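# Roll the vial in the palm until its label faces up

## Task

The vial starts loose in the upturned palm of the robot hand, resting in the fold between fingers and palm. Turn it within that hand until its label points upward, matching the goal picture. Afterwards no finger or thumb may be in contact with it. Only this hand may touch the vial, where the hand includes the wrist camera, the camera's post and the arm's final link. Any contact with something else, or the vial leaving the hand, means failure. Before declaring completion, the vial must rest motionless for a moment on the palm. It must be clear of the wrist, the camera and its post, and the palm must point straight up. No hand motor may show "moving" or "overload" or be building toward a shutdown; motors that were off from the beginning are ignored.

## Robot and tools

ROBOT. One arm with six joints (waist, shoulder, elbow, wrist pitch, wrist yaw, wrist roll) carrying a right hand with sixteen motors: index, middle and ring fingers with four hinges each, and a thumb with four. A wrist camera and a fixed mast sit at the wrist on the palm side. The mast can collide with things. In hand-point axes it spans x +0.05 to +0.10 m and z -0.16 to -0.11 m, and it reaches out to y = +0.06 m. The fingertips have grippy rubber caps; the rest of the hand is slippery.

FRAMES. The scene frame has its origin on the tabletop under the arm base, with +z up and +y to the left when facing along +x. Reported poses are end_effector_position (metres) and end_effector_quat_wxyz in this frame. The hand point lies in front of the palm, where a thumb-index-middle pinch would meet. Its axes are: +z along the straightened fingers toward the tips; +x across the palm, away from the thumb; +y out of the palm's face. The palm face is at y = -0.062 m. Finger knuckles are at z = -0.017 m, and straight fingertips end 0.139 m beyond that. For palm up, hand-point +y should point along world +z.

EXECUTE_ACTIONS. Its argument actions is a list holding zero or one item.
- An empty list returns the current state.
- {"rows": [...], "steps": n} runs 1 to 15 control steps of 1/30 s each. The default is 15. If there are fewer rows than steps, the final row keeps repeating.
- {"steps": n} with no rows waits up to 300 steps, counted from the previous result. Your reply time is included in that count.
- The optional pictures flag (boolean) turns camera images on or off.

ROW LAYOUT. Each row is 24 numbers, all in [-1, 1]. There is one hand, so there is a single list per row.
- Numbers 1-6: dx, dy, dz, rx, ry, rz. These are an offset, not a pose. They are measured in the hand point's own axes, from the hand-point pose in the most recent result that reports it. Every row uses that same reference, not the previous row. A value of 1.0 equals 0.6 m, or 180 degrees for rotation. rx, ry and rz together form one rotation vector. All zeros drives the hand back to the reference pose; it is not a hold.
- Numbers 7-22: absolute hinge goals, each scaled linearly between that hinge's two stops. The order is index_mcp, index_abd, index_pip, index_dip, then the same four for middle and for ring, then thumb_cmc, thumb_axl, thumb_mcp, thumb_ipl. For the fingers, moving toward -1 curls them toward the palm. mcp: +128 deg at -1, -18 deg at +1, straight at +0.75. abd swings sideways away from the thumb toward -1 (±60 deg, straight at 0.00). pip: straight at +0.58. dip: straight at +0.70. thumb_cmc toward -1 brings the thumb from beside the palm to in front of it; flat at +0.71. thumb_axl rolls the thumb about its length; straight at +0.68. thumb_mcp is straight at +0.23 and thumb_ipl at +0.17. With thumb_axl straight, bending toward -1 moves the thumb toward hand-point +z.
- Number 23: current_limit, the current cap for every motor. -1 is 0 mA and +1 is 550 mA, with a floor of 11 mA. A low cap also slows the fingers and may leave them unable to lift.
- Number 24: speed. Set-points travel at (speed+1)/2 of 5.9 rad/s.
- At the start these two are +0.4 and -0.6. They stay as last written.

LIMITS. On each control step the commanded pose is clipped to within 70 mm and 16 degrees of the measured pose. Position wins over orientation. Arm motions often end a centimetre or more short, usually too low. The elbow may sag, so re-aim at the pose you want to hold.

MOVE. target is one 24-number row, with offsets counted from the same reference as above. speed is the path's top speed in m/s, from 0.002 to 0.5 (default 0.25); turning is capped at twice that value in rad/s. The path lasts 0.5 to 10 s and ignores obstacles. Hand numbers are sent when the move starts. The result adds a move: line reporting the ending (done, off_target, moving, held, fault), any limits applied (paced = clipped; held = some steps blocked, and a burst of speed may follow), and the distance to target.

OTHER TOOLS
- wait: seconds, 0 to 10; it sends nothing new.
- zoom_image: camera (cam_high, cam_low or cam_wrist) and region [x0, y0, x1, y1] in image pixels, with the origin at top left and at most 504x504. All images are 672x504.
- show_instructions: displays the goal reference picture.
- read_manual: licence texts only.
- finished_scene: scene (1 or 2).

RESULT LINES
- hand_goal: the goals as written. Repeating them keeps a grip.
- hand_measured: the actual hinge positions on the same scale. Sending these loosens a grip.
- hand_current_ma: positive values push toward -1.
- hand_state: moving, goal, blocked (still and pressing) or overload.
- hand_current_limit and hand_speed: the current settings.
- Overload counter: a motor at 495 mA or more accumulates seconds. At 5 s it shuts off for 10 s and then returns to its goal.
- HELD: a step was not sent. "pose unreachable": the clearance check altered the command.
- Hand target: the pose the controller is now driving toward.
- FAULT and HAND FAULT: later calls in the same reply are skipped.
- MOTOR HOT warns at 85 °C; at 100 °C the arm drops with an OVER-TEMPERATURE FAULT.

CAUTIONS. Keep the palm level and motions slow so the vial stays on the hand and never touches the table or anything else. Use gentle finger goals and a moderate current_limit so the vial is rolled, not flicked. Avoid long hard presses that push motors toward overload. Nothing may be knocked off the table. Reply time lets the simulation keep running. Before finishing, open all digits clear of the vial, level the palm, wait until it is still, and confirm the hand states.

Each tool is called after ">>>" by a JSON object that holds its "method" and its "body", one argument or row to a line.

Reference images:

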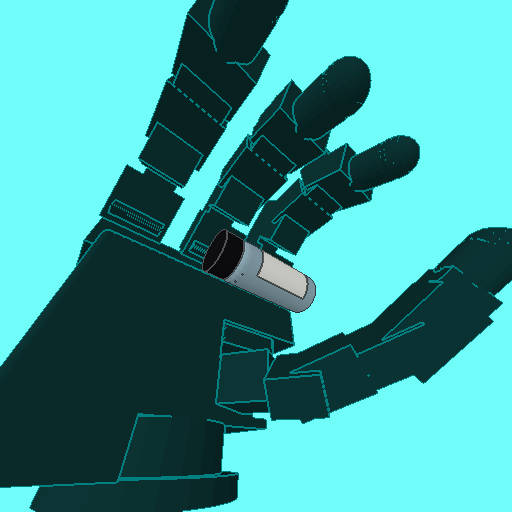

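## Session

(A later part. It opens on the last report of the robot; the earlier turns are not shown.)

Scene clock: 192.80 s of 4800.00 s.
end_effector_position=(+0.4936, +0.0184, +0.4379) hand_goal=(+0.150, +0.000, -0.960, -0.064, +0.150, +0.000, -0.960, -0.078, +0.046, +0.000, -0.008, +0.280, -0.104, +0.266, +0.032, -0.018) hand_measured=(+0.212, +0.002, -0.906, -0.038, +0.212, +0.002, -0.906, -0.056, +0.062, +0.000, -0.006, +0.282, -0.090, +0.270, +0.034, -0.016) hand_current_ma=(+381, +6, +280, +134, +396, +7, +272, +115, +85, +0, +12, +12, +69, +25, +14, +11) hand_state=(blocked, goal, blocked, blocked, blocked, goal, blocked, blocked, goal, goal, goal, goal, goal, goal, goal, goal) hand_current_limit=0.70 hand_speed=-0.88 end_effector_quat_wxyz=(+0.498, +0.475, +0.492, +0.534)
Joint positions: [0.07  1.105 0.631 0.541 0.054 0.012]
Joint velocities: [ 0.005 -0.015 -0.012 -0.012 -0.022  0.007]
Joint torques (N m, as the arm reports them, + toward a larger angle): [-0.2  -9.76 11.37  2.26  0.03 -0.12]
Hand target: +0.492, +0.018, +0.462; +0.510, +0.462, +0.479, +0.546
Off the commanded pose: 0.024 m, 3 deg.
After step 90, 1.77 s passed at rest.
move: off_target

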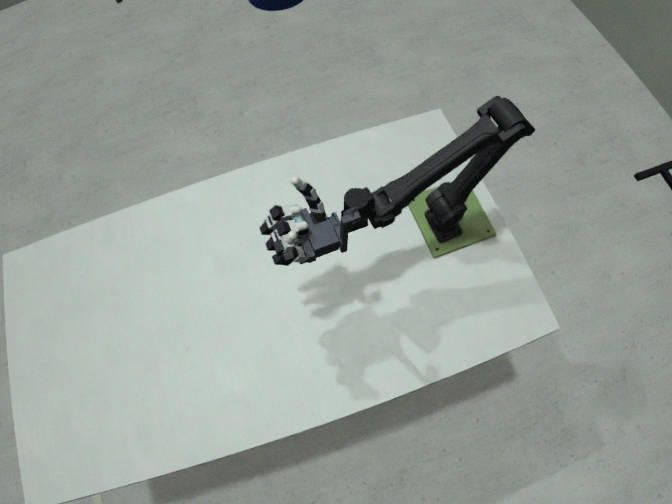

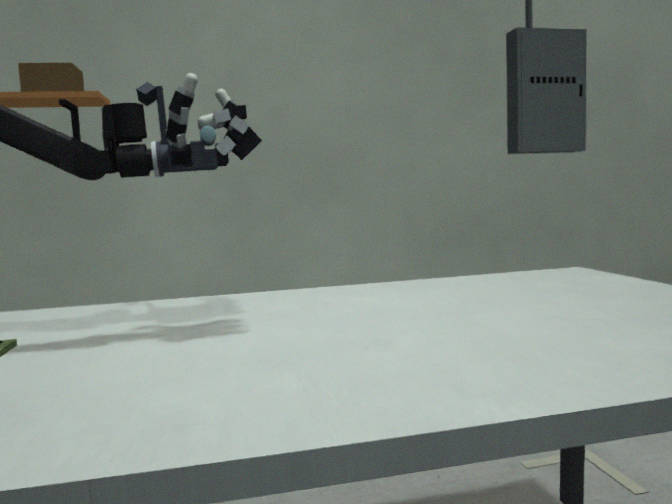

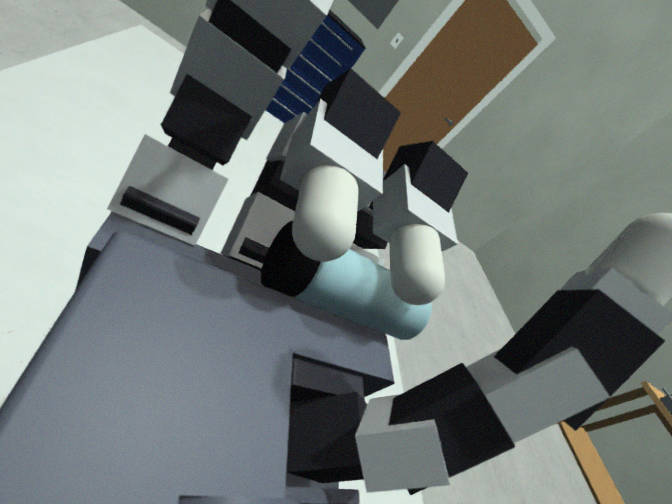

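>>> {"method": "execute_actions", "body": {
  "actions": [
    {"rows":[[0,0.04,0.002,-0.0157,0,0, 0.21,0,-0.555,-0.04, 0.17,0,-0.94,-0.075, 0.046,0,-0.008,0.28, -0.104,0.266,0.032,-0.018, 0.7,-0.6]],"steps":9}
  ],
  "pictures": false
}}

>>> {"method": "move", "body": {
  "target": [0,0.04,0.002,-0.0157,0,0, -0.14,0,-0.555,-0.25, 0.17,0,-0.94,-0.075, 0.046,0,-0.008,0.28, -0.104,0.266,0.032,-0.018, 0.7,-0.6]
}}

>>> {"method": "zoom_image", "body": {
  "camera": "cam_low",
  "region": [130, 60, 280, 190]
}}

Scene clock: 221.13 s of 4800.00 s.
end_effector_position=(+0.4936, +0.0184, +0.4379) hand_goal=(+0.210, +0.000, -0.554, -0.040, +0.170, +0.000, -0.940, -0.074, +0.046, +0.000, -0.008, +0.280, -0.104, +0.266, +0.032, -0.018) hand_measured=(+0.218, +0.002, -0.742, -0.038, +0.180, +0.002, -0.940, -0.072, +0.062, +0.000, -0.006, +0.282, -0.090, +0.270, +0.034, -0.016) hand_current_ma=(+47, +6, -77, +11, +65, +9, +0, +11, +85, +0, +12, +12, +68, +25, +13, +11) hand_state=(goal, goal, moving, goal, goal, goal, goal, goal, goal, goal, goal, goal, goal, goal, goal, goal) hand_current_limit=0.70 hand_speed=-0.60 end_effector_quat_wxyz=(+0.498, +0.475, +0.492, +0.534)
Joint positions: [0.07  1.105 0.631 0.541 0.054 0.012]
Joint velocities: [-0.005 -0.005 -0.002  0.007 -0.022 -0.022]
Joint torques (N m, as the arm reports them, + toward a larger angle): [ 0.24 -9.92 11.39  2.34  0.   -0.17]
Hand target: +0.492, +0.018, +0.462; +0.510, +0.462, +0.479, +0.546
Off the commanded pose: 0.024 m, 3 deg.
Steps of this call (steps 1 to 90: nothing new was sent; then 25.03 s passed at rest; steps 91 to 99: all 9 steps of this action). Readings (end_effector_position | what the end effector reports):
91: (+0.4936, +0.0184, +0.4379) | hand_goal=(+0.210, +0.000, -0.554, -0.040, +0.170, +0.000, -0.940, -0.074, +0.046, +0.000, -0.008, +0.280, -0.104, +0.266, +0.032, -0.018) hand_measured=(+0.212, +0.002, -0.906, -0.038, +0.212, +0.002, -0.906, -0.056, +0.062, +0.000, -0.006, +0.282, -0.090, +0.270, +0.034, -0.016) hand_current_ma=(+381, +6, +280, +135, +396, +7, +272, +115, +85, +0, +12, +12, +69, +25, +14, +11) hand_state=(moving, goal, moving, moving, moving, goal, moving, moving, goal, goal, goal, goal, goal, goal, goal, goal) hand_current_limit=0.70 hand_speed=-0.60
92: (+0.4936, +0.0184, +0.4379) | hand_goal=(+0.210, +0.000, -0.554, -0.040, +0.170, +0.000, -0.940, -0.074, +0.046, +0.000, -0.008, +0.280, -0.104, +0.266, +0.032, -0.018) hand_measured=(+0.212, +0.002, -0.902, -0.034, +0.212, +0.002, -0.904, -0.056, +0.062, +0.000, -0.006, +0.282, -0.090, +0.270, +0.034, -0.016) hand_current_ma=(+142, +6, +133, +49, +236, +7, +196, +92, +85, +0, +12, +12, +69, +25, +14, +11) hand_state=(moving, goal, moving, moving, moving, goal, moving, moving, goal, goal, goal, goal, goal, goal, goal, goal) hand_current_limit=0.70 hand_speed=-0.60
94: (+0.4936, +0.0184, +0.4379) | hand_goal=(+0.210, +0.000, -0.554, -0.040, +0.170, +0.000, -0.940, -0.074, +0.046, +0.000, -0.008, +0.280, -0.104, +0.266, +0.032, -0.018) hand_measured=(+0.218, +0.002, -0.886, -0.032, +0.200, +0.002, -0.914, -0.060, +0.062, +0.000, -0.006, +0.282, -0.090, +0.270, +0.034, -0.016) hand_current_ma=(+28, +6, -81, +13, +76, +9, +17, +17, +85, +0, +12, +12, +69, +25, +14, +11) hand_state=(moving, goal, moving, moving, moving, goal, moving, moving, goal, goal, goal, goal, goal, goal, goal, goal) hand_current_limit=0.70 hand_speed=-0.60
98: (+0.4936, +0.0184, +0.4379) | hand_goal=(+0.210, +0.000, -0.554, -0.040, +0.170, +0.000, -0.940, -0.074, +0.046, +0.000, -0.008, +0.280, -0.104, +0.266, +0.032, -0.018) hand_measured=(+0.218, +0.002, -0.774, -0.038, +0.182, +0.002, -0.938, -0.072, +0.062, +0.000, -0.006, +0.282, -0.090, +0.270, +0.034, -0.016) hand_current_ma=(+47, +6, -78, +11, +64, +9, +0, +11, +85, +0, +12, +12, +68, +25, +13, +11) hand_state=(goal, goal, moving, goal, moving, goal, moving, goal, goal, goal, goal, goal, goal, goal, goal, goal) hand_current_limit=0.70 hand_speed=-0.60
99: the state above

Scene clock: 222.23 s of 4800.00 s.
end_effector_position=(+0.4936, +0.0184, +0.4379) hand_goal=(-0.140, +0.000, -0.554, -0.250, +0.170, +0.000, -0.940, -0.074, +0.046, +0.000, -0.008, +0.280, -0.104, +0.266, +0.032, -0.018) hand_measured=(-0.134, +0.002, -0.560, -0.248, +0.180, +0.002, -0.940, -0.072, +0.062, +0.000, -0.006, +0.282, -0.090, +0.270, +0.034, -0.016) hand_current_ma=(+36, +6, -29, +11, +65, +9, +0, +11, +85, +0, +12, +12, +68, +25, +13, +11) hand_state=(goal, goal, goal, goal, goal, goal, goal, goal, goal, goal, goal, goal, goal, goal, goal, goal) hand_current_limit=0.70 hand_speed=-0.60 end_effector_quat_wxyz=(+0.498, +0.475, +0.492, +0.534)
Joint positions: [0.07  1.105 0.631 0.541 0.054 0.012]
Joint velocities: [-0.015 -0.005  0.012 -0.002 -0.007  0.007]
Joint torques (N m, as the arm reports them, + toward a larger angle): [ 0.12 -9.93 11.3   2.11  0.04 -0.15]
Hand target: +0.492, +0.018, +0.462; +0.510, +0.462, +0.479, +0.546
Off the commanded pose: 0.024 m, 3 deg.
move: off_target

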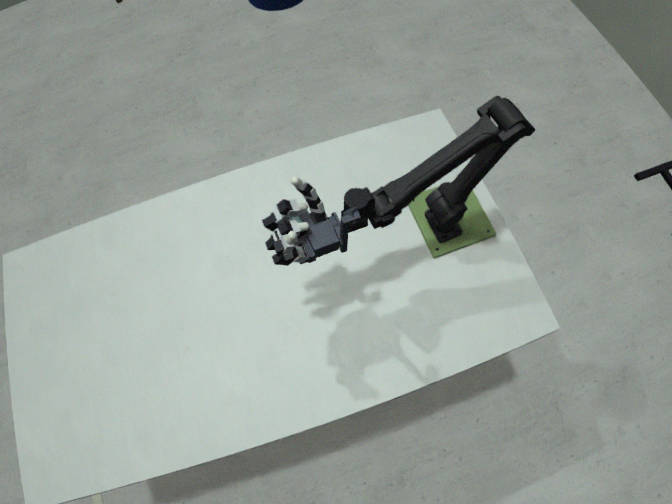

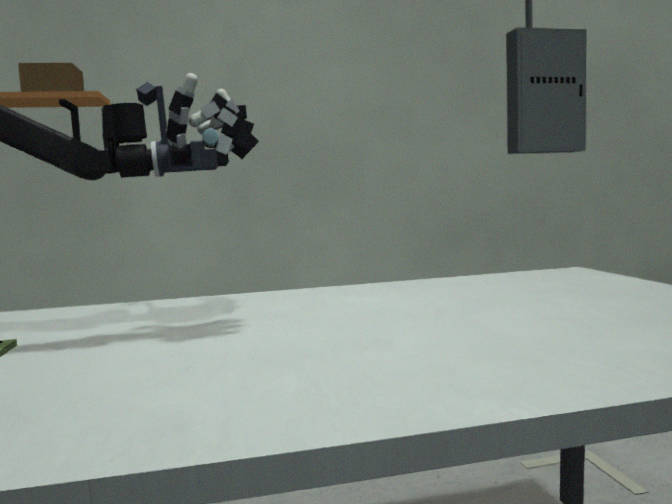

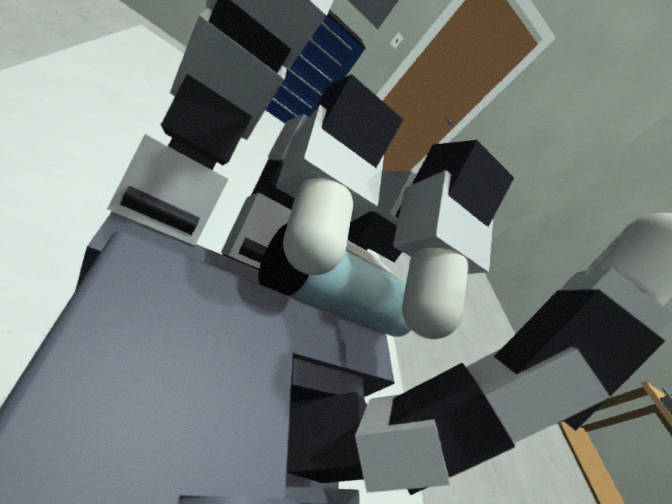

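Region (130, 60, 280, 190) of cam_low's 672x504 image, scaled by 3.360, with more detail than that image has; it fills the top 437 rows of this view, and the rest is white.

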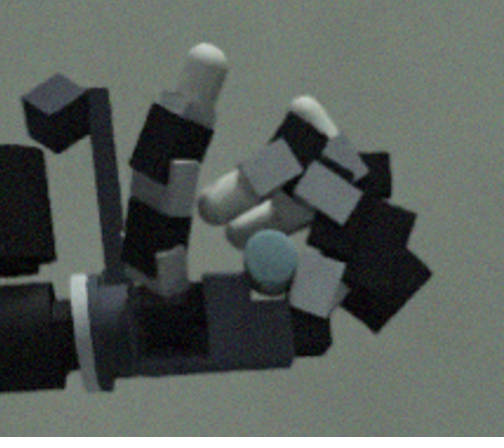

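It snapped back in under the middle finger. Check rotation.

>>> {"method": "move", "body": {
  "target": [0,0.04,0.002,-0.0157,0,0, 0.41,0,-0.6,0.0, 0.41,0,-0.6,0.0, 0.046,0,-0.008,0.28, -0.104,0.266,0.032,-0.018, 0.7,-0.5]
}}

>>> {"method": "zoom_image", "body": {
  "camera": "cam_high",
  "region": [255, 190, 335, 260]
}}

Scene clock: 227.23 s of 4800.00 s.
end_effector_position=(+0.4936, +0.0184, +0.4379) hand_goal=(+0.410, +0.000, -0.600, +0.000, +0.410, +0.000, -0.600, +0.000, +0.046, +0.000, -0.008, +0.280, -0.104, +0.266, +0.032, -0.018) hand_measured=(+0.414, +0.002, -0.600, -0.004, +0.414, +0.002, -0.606, -0.004, +0.062, +0.000, -0.006, +0.282, -0.090, +0.270, +0.034, -0.016) hand_current_ma=(+27, +6, +2, -20, +27, +9, -26, -20, +85, +0, +12, +12, +68, +25, +13, +11) hand_state=(goal, goal, goal, goal, goal, goal, goal, goal, goal, goal, goal, goal, goal, goal, goal, goal) hand_current_limit=0.70 hand_speed=-0.50 end_effector_quat_wxyz=(+0.498, +0.475, +0.492, +0.534)
Joint positions: [0.07  1.105 0.631 0.541 0.054 0.012]
Joint velocities: [-0.005 -0.015 -0.002 -0.017 -0.066 -0.022]
Joint torques (N m, as the arm reports them, + toward a larger angle): [ 0.05 -9.88 11.48  2.21  0.01 -0.15]
Hand target: +0.492, +0.018, +0.462; +0.510, +0.462, +0.479, +0.546
Off the commanded pose: 0.024 m, 3 deg.
After step 90, 1.23 s passed at rest.
move: off_target

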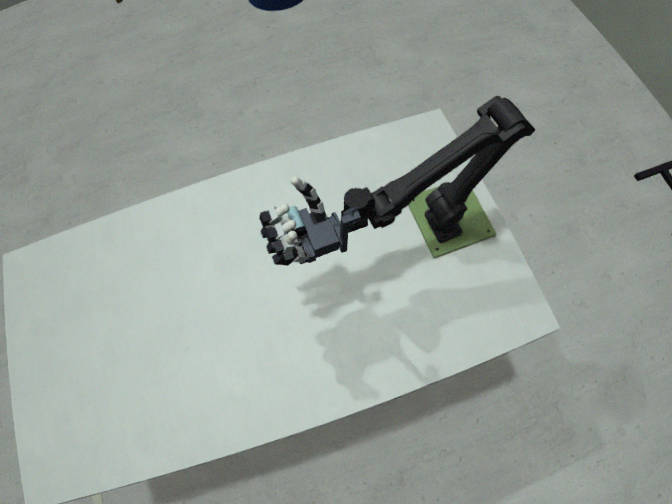

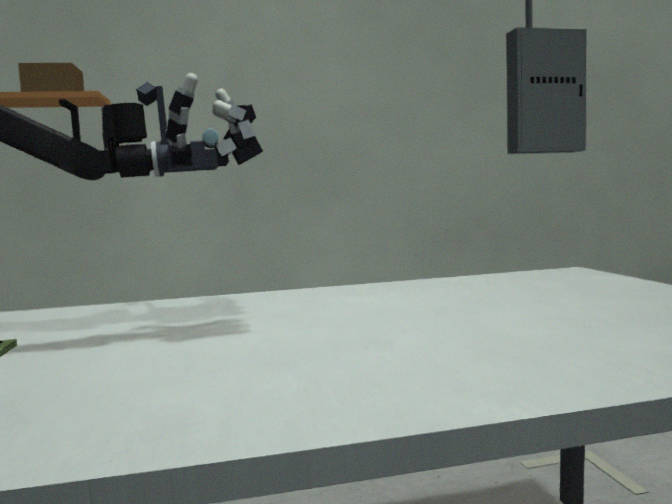

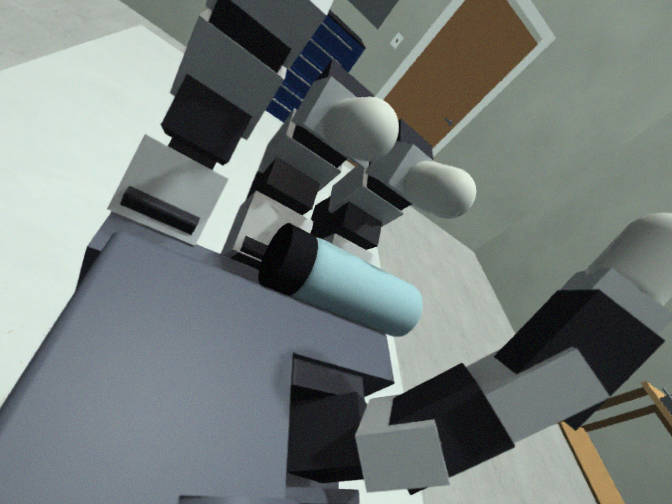

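Region (255, 190, 335, 260) of cam_high's 672x504 image, scaled by 6.300, with more detail than that image has; it fills the top 441 rows of this view, and the rest is white.

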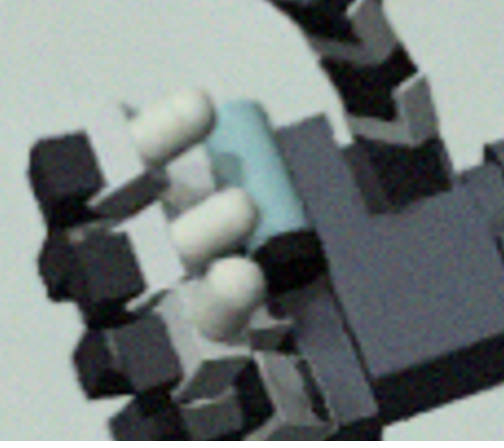

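>>> {"method": "zoom_image", "body": {
  "camera": "cam_low",
  "region": [190, 115, 240, 160]
}}

Region (190, 115, 240, 160) of cam_low's 672x504 image, scaled by 10.080, with more detail than that image has; it fills the top 454 rows of this view, and the rest is white.

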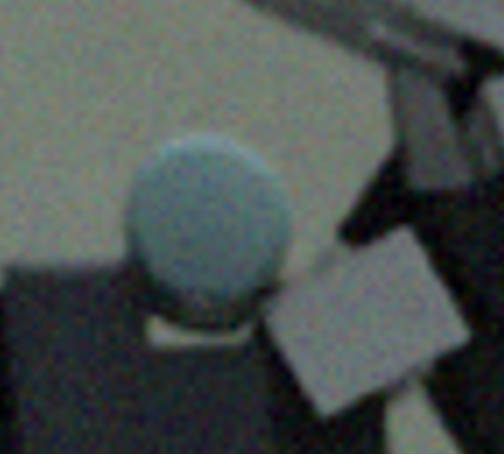

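>>> {"method": "execute_actions", "body": {
  "actions": [
    {"rows":[[0,0.04,0.002,-0.0157,0,0, 0.41,0,-0.98,0.0, 0.37,-0.4,-0.98,0.0, 0.046,0,-0.008,0.28, -0.104,0.266,0.032,-0.018, 0.7,-0.5]],"steps":12}
  ],
  "pictures": false
}}

>>> {"method": "move", "body": {
  "target": [0,0.04,0.002,-0.0157,0,0, 0.41,0,-0.98,-0.14, 0.37,-0.4,-0.98,-0.15, 0.046,0,-0.008,0.28, -0.104,0.266,0.032,-0.018, 0.7,-0.6]
}}

Scene clock: 245.13 s of 4800.00 s.
end_effector_position=(+0.4936, +0.0184, +0.4379) hand_goal=(+0.410, +0.000, -0.980, +0.000, +0.370, -0.400, -0.980, +0.000, +0.046, +0.000, -0.008, +0.280, -0.104, +0.266, +0.032, -0.018) hand_measured=(+0.414, +0.002, -0.972, -0.004, +0.382, -0.394, -0.972, -0.004, +0.062, +0.000, -0.006, +0.282, -0.090, +0.270, +0.034, -0.016) hand_current_ma=(+28, +6, -4, -20, +80, +11, -5, -19, +85, +0, +12, +12, +68, +25, +13, +11) hand_state=(goal, goal, moving, goal, goal, moving, moving, goal, goal, goal, goal, goal, goal, goal, goal, goal) hand_current_limit=0.70 hand_speed=-0.50 end_effector_quat_wxyz=(+0.498, +0.475, +0.492, +0.534)
Joint positions: [0.07  1.105 0.631 0.541 0.054 0.012]
Joint velocities: [-0.005 -0.005  0.007  0.007  0.007  0.007]
Joint torques (N m, as the arm reports them, + toward a larger angle): [  0.32 -10.01  11.49   2.34  -0.02  -0.15]
Hand target: +0.492, +0.018, +0.462; +0.510, +0.462, +0.479, +0.546
Off the commanded pose: 0.024 m, 3 deg.
Steps of this call (steps 1 to 90: nothing new was sent; then 14.50 s passed at rest; steps 91 to 102: all 12 steps of this action). Readings (end_effector_position | what the end effector reports):
91: (+0.4936, +0.0184, +0.4379) | hand_goal=(+0.410, +0.000, -0.980, +0.000, +0.370, -0.400, -0.980, +0.000, +0.046, +0.000, -0.008, +0.280, -0.104, +0.266, +0.032, -0.018) hand_measured=(+0.414, +0.002, -0.600, -0.004, +0.414, +0.002, -0.606, -0.004, +0.062, +0.000, -0.006, +0.282, -0.090, +0.270, +0.034, -0.016) hand_current_ma=(+27, +6, +2, -20, +27, +9, -26, -20, +85, +0, +12, +12, +68, +25, +13, +11) hand_state=(goal, goal, moving, goal, moving, moving, moving, goal, goal, goal, goal, goal, goal, goal, goal, goal) hand_current_limit=0.70 hand_speed=-0.50
92: (+0.4936, +0.0184, +0.4379) | hand_goal=(+0.410, +0.000, -0.980, +0.000, +0.370, -0.400, -0.980, +0.000, +0.046, +0.000, -0.008, +0.280, -0.104, +0.266, +0.032, -0.018) hand_measured=(+0.414, +0.002, -0.608, -0.004, +0.408, -0.008, -0.612, -0.004, +0.062, +0.000, -0.006, +0.282, -0.090, +0.270, +0.034, -0.016) hand_current_ma=(+29, +6, +71, -19, +170, +75, +72, -19, +85, +0, +12, +12, +68, +25, +13, +11) hand_state=(goal, goal, moving, goal, moving, moving, moving, goal, goal, goal, goal, goal, goal, goal, goal, goal) hand_current_limit=0.70 hand_speed=-0.50
94: (+0.4936, +0.0184, +0.4379) | hand_goal=(+0.410, +0.000, -0.980, +0.000, +0.370, -0.400, -0.980, +0.000, +0.046, +0.000, -0.008, +0.280, -0.104, +0.266, +0.032, -0.018) hand_measured=(+0.414, +0.002, -0.676, -0.004, +0.386, -0.086, -0.676, -0.004, +0.062, +0.000, -0.006, +0.282, -0.090, +0.270, +0.034, -0.016) hand_current_ma=(+28, +6, +59, -20, +83, +64, +61, -19, +85, +0, +12, +12, +68, +25, +13, +11) hand_state=(goal, goal, moving, goal, moving, moving, moving, goal, goal, goal, goal, goal, goal, goal, goal, goal) hand_current_limit=0.70 hand_speed=-0.50
98: (+0.4936, +0.0184, +0.4379) | hand_goal=(+0.410, +0.000, -0.980, +0.000, +0.370, -0.400, -0.980, +0.000, +0.046, +0.000, -0.008, +0.280, -0.104, +0.266, +0.032, -0.018) hand_measured=(+0.414, +0.002, -0.840, -0.004, +0.384, -0.272, -0.838, -0.004, +0.062, +0.000, -0.006, +0.282, -0.090, +0.270, +0.034, -0.016) hand_current_ma=(+28, +6, +55, -20, +85, +63, +57, -19, +85, +0, +12, +12, +68, +25, +13, +11) hand_state=(goal, goal, moving, goal, goal, moving, moving, goal, goal, goal, goal, goal, goal, goal, goal, goal) hand_current_limit=0.70 hand_speed=-0.50
102: the state above

Scene clock: 246.07 s of 4800.00 s.
end_effector_position=(+0.4936, +0.0184, +0.4379) hand_goal=(+0.410, +0.000, -0.980, -0.140, +0.370, -0.400, -0.980, -0.150, +0.046, +0.000, -0.008, +0.280, -0.104, +0.266, +0.032, -0.018) hand_measured=(+0.414, +0.002, -0.972, -0.120, +0.382, -0.398, -0.976, -0.136, +0.062, +0.000, -0.006, +0.282, -0.090, +0.270, +0.034, -0.016) hand_current_ma=(+29, +6, +41, +104, +81, +13, +24, +78, +85, +0, +12, +12, +68, +25, +13, +11) hand_state=(goal, goal, goal, blocked, goal, goal, goal, goal, goal, goal, goal, goal, goal, goal, goal, goal) hand_current_limit=0.70 hand_speed=-0.60 end_effector_quat_wxyz=(+0.498, +0.475, +0.492, +0.534)
Joint positions: [0.07  1.105 0.631 0.541 0.054 0.012]
Joint velocities: [-0.005  0.005  0.012  0.012 -0.007 -0.007]
Joint torques (N m, as the arm reports them, + toward a larger angle): [ 0.35 -9.56 11.45  2.1   0.   -0.17]
Hand target: +0.492, +0.018, +0.462; +0.510, +0.462, +0.479, +0.546
Off the commanded pose: 0.024 m, 3 deg.
move: off_target

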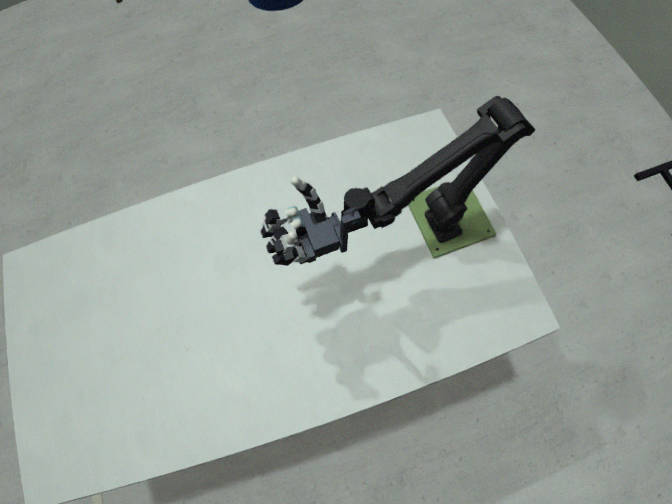

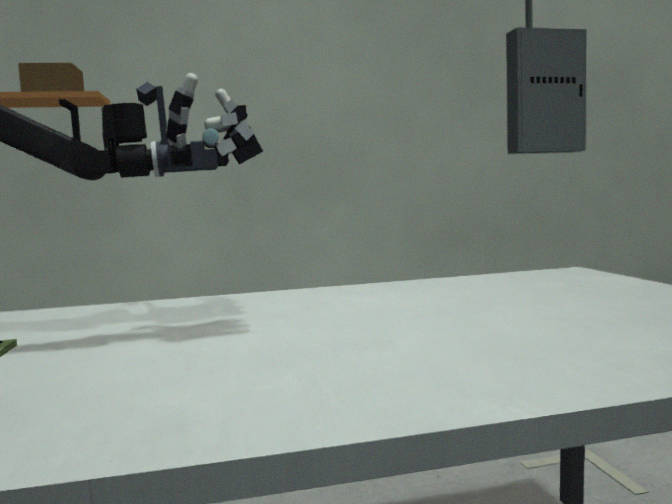

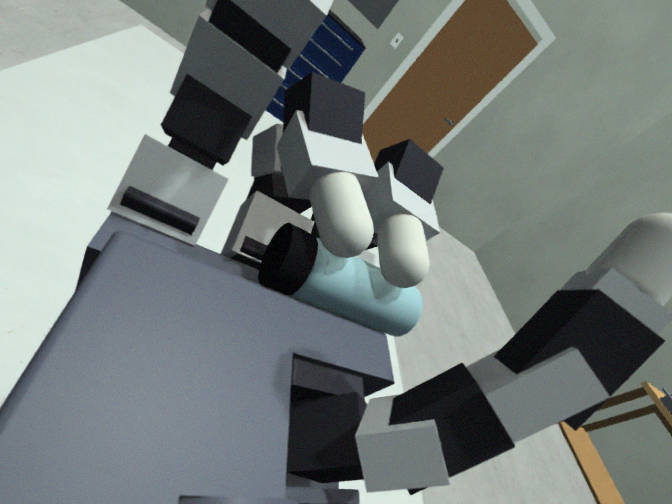

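>>> {"method": "execute_actions", "body": {
  "actions": [
    {"rows":[[0,0.04,0.002,-0.0157,0,0, 0.41,0,-0.555,-0.1, 0.355,-0.4,-0.98,-0.15, 0.046,0,-0.008,0.28, -0.104,0.266,0.032,-0.018, 0.7,-0.6],[0,0.04,0.002,-0.0157,0,0, 0.41,0,-0.555,-0.1, 0.34,-0.4,-0.98,-0.145, 0.046,0,-0.008,0.28, -0.104,0.266,0.032,-0.018, 0.7,-0.6],[0,0.04,0.002,-0.0157,0,0, 0.41,0,-0.555,-0.1, 0.325,-0.4,-0.98,-0.137, 0.046,0,-0.008,0.28, -0.104,0.266,0.032,-0.018, 0.7,-0.6],[0,0.04,0.002,-0.0157,0,0, 0.41,0,-0.555,-0.1, 0.31,-0.4,-0.978,-0.13, 0.046,0,-0.008,0.28, -0.104,0.266,0.032,-0.018, 0.7,-0.6],[0,0.04,0.002,-0.0157,0,0, 0.41,0,-0.555,-0.1, 0.295,-0.4,-0.976,-0.122, 0.046,0,-0.008,0.28, -0.104,0.266,0.032,-0.018, 0.7,-0.6],[0,0.04,0.002,-0.0157,0,0, -0.14,0,-0.555,-0.1, 0.28,-0.4,-0.974,-0.114, 0.046,0,-0.008,0.28, -0.104,0.266,0.032,-0.018, 0.7,-0.6],[0,0.04,0.002,-0.0157,0,0, -0.14,0,-0.555,-0.1, 0.265,-0.4,-0.972,-0.106, 0.046,0,-0.008,0.28, -0.104,0.266,0.032,-0.018, 0.7,-0.6],[0,0.04,0.002,-0.0157,0,0, -0.14,0,-0.555,-0.1, 0.25,-0.4,-0.968,-0.098, 0.046,0,-0.008,0.28, -0.104,0.266,0.032,-0.018, 0.7,-0.6],[0,0.04,0.002,-0.0157,0,0, -0.14,0,-0.555,-0.1, 0.235,-0.4,-0.962,-0.092, 0.046,0,-0.008,0.28, -0.104,0.266,0.032,-0.018, 0.7,-0.6],[0,0.04,0.002,-0.0157,0,0, -0.14,0,-0.555,-0.1, 0.22,-0.4,-0.956,-0.086, 0.046,0,-0.008,0.28, -0.104,0.266,0.032,-0.018, 0.7,-0.6],[0,0.04,0.002,-0.0157,0,0, -0.14,0,-0.555,-0.1, 0.205,-0.4,-0.95,-0.08, 0.046,0,-0.008,0.28, -0.104,0.266,0.032,-0.018, 0.7,-0.6],[0,0.04,0.002,-0.0157,0,0, -0.14,0,-0.555,-0.1, 0.19,-0.4,-0.944,-0.075, 0.046,0,-0.008,0.28, -0.104,0.266,0.032,-0.018, 0.7,-0.6],[0,0.04,0.002,-0.0157,0,0, -0.14,0,-0.555,-0.1, 0.175,-0.4,-0.938,-0.07, 0.046,0,-0.008,0.28, -0.104,0.266,0.032,-0.018, 0.7,-0.6],[0,0.04,0.002,-0.0157,0,0, -0.14,0,-0.555,-0.1, 0.16,-0.4,-0.933,-0.065, 0.046,0,-0.008,0.28, -0.104,0.266,0.032,-0.018, 0.7,-0.6],[0,0.04,0.002,-0.0157,0,0, -0.14,0,-0.555,-0.25, 0.15,-0.4,-0.93,-0.062, 0.046,0,-0.008,0.28, -0.104,0.266,0.032,-0.018, 0.7,-0.6]],"steps":15}
  ],
  "pictures": false
}}

>>> {"method": "move", "body": {
  "target": [0,0.04,0.002,-0.0157,0,0, -0.14,0,-0.555,-0.38, 0.15,-0.4,-0.93,-0.062, 0.046,0,-0.008,0.28, -0.104,0.266,0.032,-0.018, 0.7,-0.6]
}}

>>> {"method": "zoom_image", "body": {
  "camera": "cam_low",
  "region": [130, 60, 280, 190]
}}

Scene clock: 264.03 s of 4800.00 s.
end_effector_position=(+0.4936, +0.0184, +0.4379) hand_goal=(-0.140, +0.000, -0.554, -0.250, +0.150, -0.400, -0.930, -0.062, +0.046, +0.000, -0.008, +0.280, -0.104, +0.266, +0.032, -0.018) hand_measured=(+0.180, +0.002, -0.572, -0.104, +0.188, -0.402, -0.944, -0.074, +0.062, +0.000, -0.006, +0.282, -0.090, +0.270, +0.034, -0.016) hand_current_ma=(+118, +6, -21, -17, +86, -13, -49, -28, +85, +0, +12, +12, +68, +25, +13, +11) hand_state=(moving, goal, moving, moving, moving, goal, moving, moving, goal, goal, goal, goal, goal, goal, goal, goal) hand_current_limit=0.70 hand_speed=-0.60 end_effector_quat_wxyz=(+0.498, +0.475, +0.492, +0.534)
Joint positions: [0.07  1.105 0.631 0.541 0.054 0.012]
Joint velocities: [-0.005  0.005  0.002 -0.012 -0.081 -0.051]
Joint torques (N m, as the arm reports them, + toward a larger angle): [  0.4  -10.28  11.35   2.23   0.01  -0.18]
Hand target: +0.492, +0.018, +0.462; +0.510, +0.462, +0.479, +0.546
Off the commanded pose: 0.024 m, 3 deg.
Steps of this call (steps 1 to 90: nothing new was sent; then 14.47 s passed at rest; steps 91 to 105: all 15 steps of this action). Readings (end_effector_position | what the end effector reports):
91: (+0.4936, +0.0184, +0.4379) | hand_goal=(+0.410, +0.000, -0.554, -0.100, +0.356, -0.400, -0.980, -0.150, +0.046, +0.000, -0.008, +0.280, -0.104, +0.266, +0.032, -0.018) hand_measured=(+0.414, +0.002, -0.972, -0.120, +0.382, -0.398, -0.976, -0.136, +0.062, +0.000, -0.006, +0.282, -0.090, +0.270, +0.034, -0.016) hand_current_ma=(+29, +6, +41, +104, +81, +13, +24, +78, +85, +0, +12, +12, +68, +25, +13, +11) hand_state=(goal, goal, moving, moving, moving, goal, goal, goal, goal, goal, goal, goal, goal, goal, goal, goal) hand_current_limit=0.70 hand_speed=-0.60
92: (+0.4936, +0.0184, +0.4379) | hand_goal=(+0.410, +0.000, -0.554, -0.100, +0.340, -0.400, -0.980, -0.144, +0.046, +0.000, -0.008, +0.280, -0.104, +0.266, +0.032, -0.018) hand_measured=(+0.414, +0.002, -0.966, -0.116, +0.380, -0.398, -0.976, -0.136, +0.062, +0.000, -0.006, +0.282, -0.090, +0.270, +0.034, -0.016) hand_current_ma=(+29, +6, -61, -43, +117, +12, +24, +57, +85, +0, +12, +12, +68, +25, +13, +11) hand_state=(goal, goal, moving, moving, moving, goal, goal, moving, goal, goal, goal, goal, goal, goal, goal, goal) hand_current_limit=0.70 hand_speed=-0.60
94: (+0.4936, +0.0184, +0.4379) | hand_goal=(+0.410, +0.000, -0.554, -0.100, +0.310, -0.400, -0.978, -0.130, +0.046, +0.000, -0.008, +0.280, -0.104, +0.266, +0.032, -0.018) hand_measured=(+0.414, +0.002, -0.922, -0.104, +0.366, -0.400, -0.970, -0.136, +0.062, +0.000, -0.006, +0.282, -0.090, +0.270, +0.034, -0.016) hand_current_ma=(+29, +6, -78, -18, +214, +0, +68, +7, +85, +0, +12, +12, +68, +25, +13, +11) hand_state=(goal, goal, moving, moving, moving, moving, moving, moving, goal, goal, goal, goal, goal, goal, goal, goal) hand_current_limit=0.70 hand_speed=-0.60
98: (+0.4936, +0.0184, +0.4379) | hand_goal=(-0.140, +0.000, -0.554, -0.100, +0.250, -0.400, -0.968, -0.098, +0.046, +0.000, -0.008, +0.280, -0.104, +0.266, +0.032, -0.018) hand_measured=(+0.392, +0.002, -0.794, -0.104, +0.318, -0.402, -0.956, -0.110, +0.062, +0.000, -0.006, +0.282, -0.090, +0.270, +0.034, -0.016) hand_current_ma=(+139, +6, -71, -17, +255, -10, +107, +26, +85, +0, +12, +12, +68, +25, +13, +11) hand_state=(moving, goal, moving, goal, moving, goal, moving, moving, goal, goal, goal, goal, goal, goal, goal, goal) hand_current_limit=0.70 hand_speed=-0.60
105: the state above

Scene clock: 265.27 s of 4800.00 s.
end_effector_position=(+0.4936, +0.0184, +0.4379) hand_goal=(-0.140, +0.000, -0.554, -0.380, +0.150, -0.400, -0.930, -0.062, +0.046, +0.000, -0.008, +0.280, -0.104, +0.266, +0.032, -0.018) hand_measured=(-0.134, +0.002, -0.560, -0.378, +0.160, -0.402, -0.938, -0.066, +0.062, +0.000, -0.006, +0.282, -0.090, +0.270, +0.034, -0.016) hand_current_ma=(+36, +6, -34, +12, +62, -13, -41, -20, +85, +0, +12, +12, +68, +25, +13, +11) hand_state=(goal, goal, goal, goal, goal, goal, goal, goal, goal, goal, goal, goal, goal, goal, goal, goal) hand_current_limit=0.70 hand_speed=-0.60 end_effector_quat_wxyz=(+0.498, +0.475, +0.492, +0.534)
Joint positions: [0.07  1.105 0.631 0.541 0.054 0.012]
Joint velocities: [-0.015 -0.005 -0.007 -0.002 -0.051 -0.051]
Joint torques (N m, as the arm reports them, + toward a larger angle): [ 0.47 -9.95 11.5   2.07  0.03 -0.2 ]
Hand target: +0.492, +0.018, +0.462; +0.510, +0.462, +0.479, +0.546
Off the commanded pose: 0.024 m, 3 deg.
move: off_target

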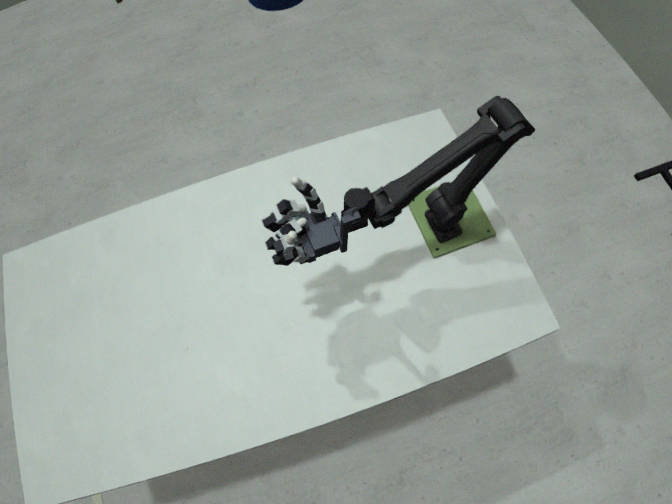

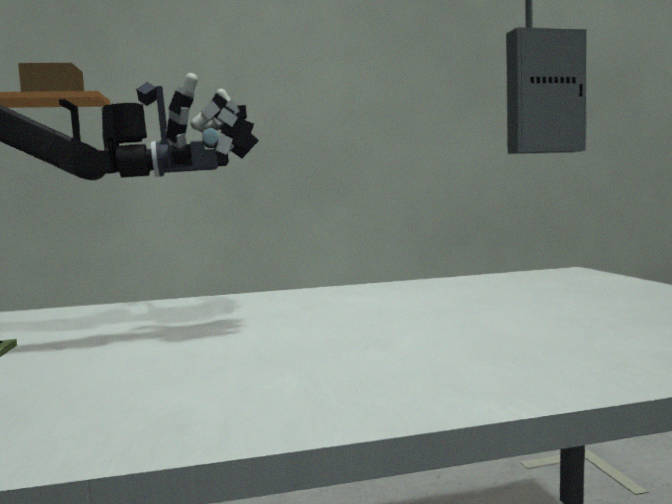

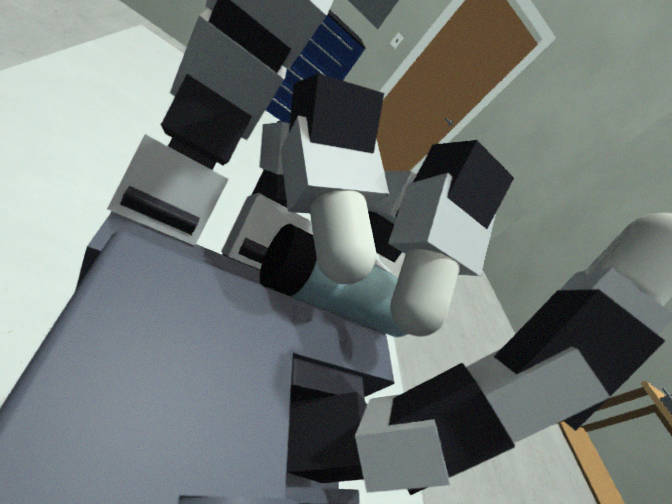

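Region (130, 60, 280, 190) of cam_low's 672x504 image, scaled by 3.360, with more detail than that image has; it fills the top 437 rows of this view, and the rest is white.

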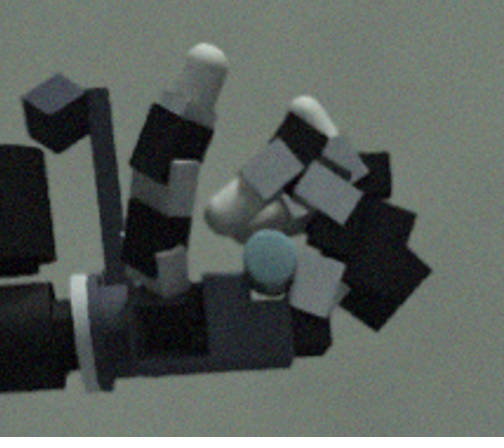

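>>> {"method": "zoom_image", "body": {
  "camera": "cam_low",
  "region": [190, 115, 240, 160]
}}

Region (190, 115, 240, 160) of cam_low's 672x504 image, scaled by 10.080, with more detail than that image has; it fills the top 454 rows of this view, and the rest is white.

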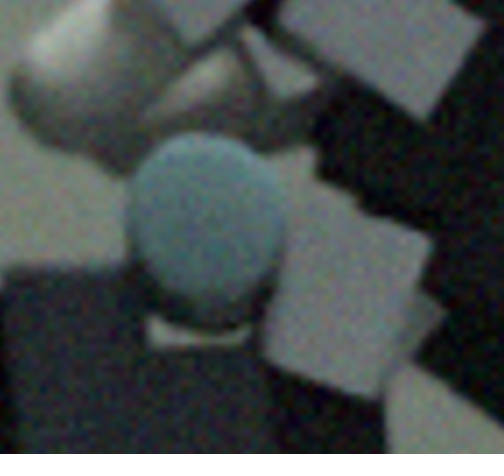

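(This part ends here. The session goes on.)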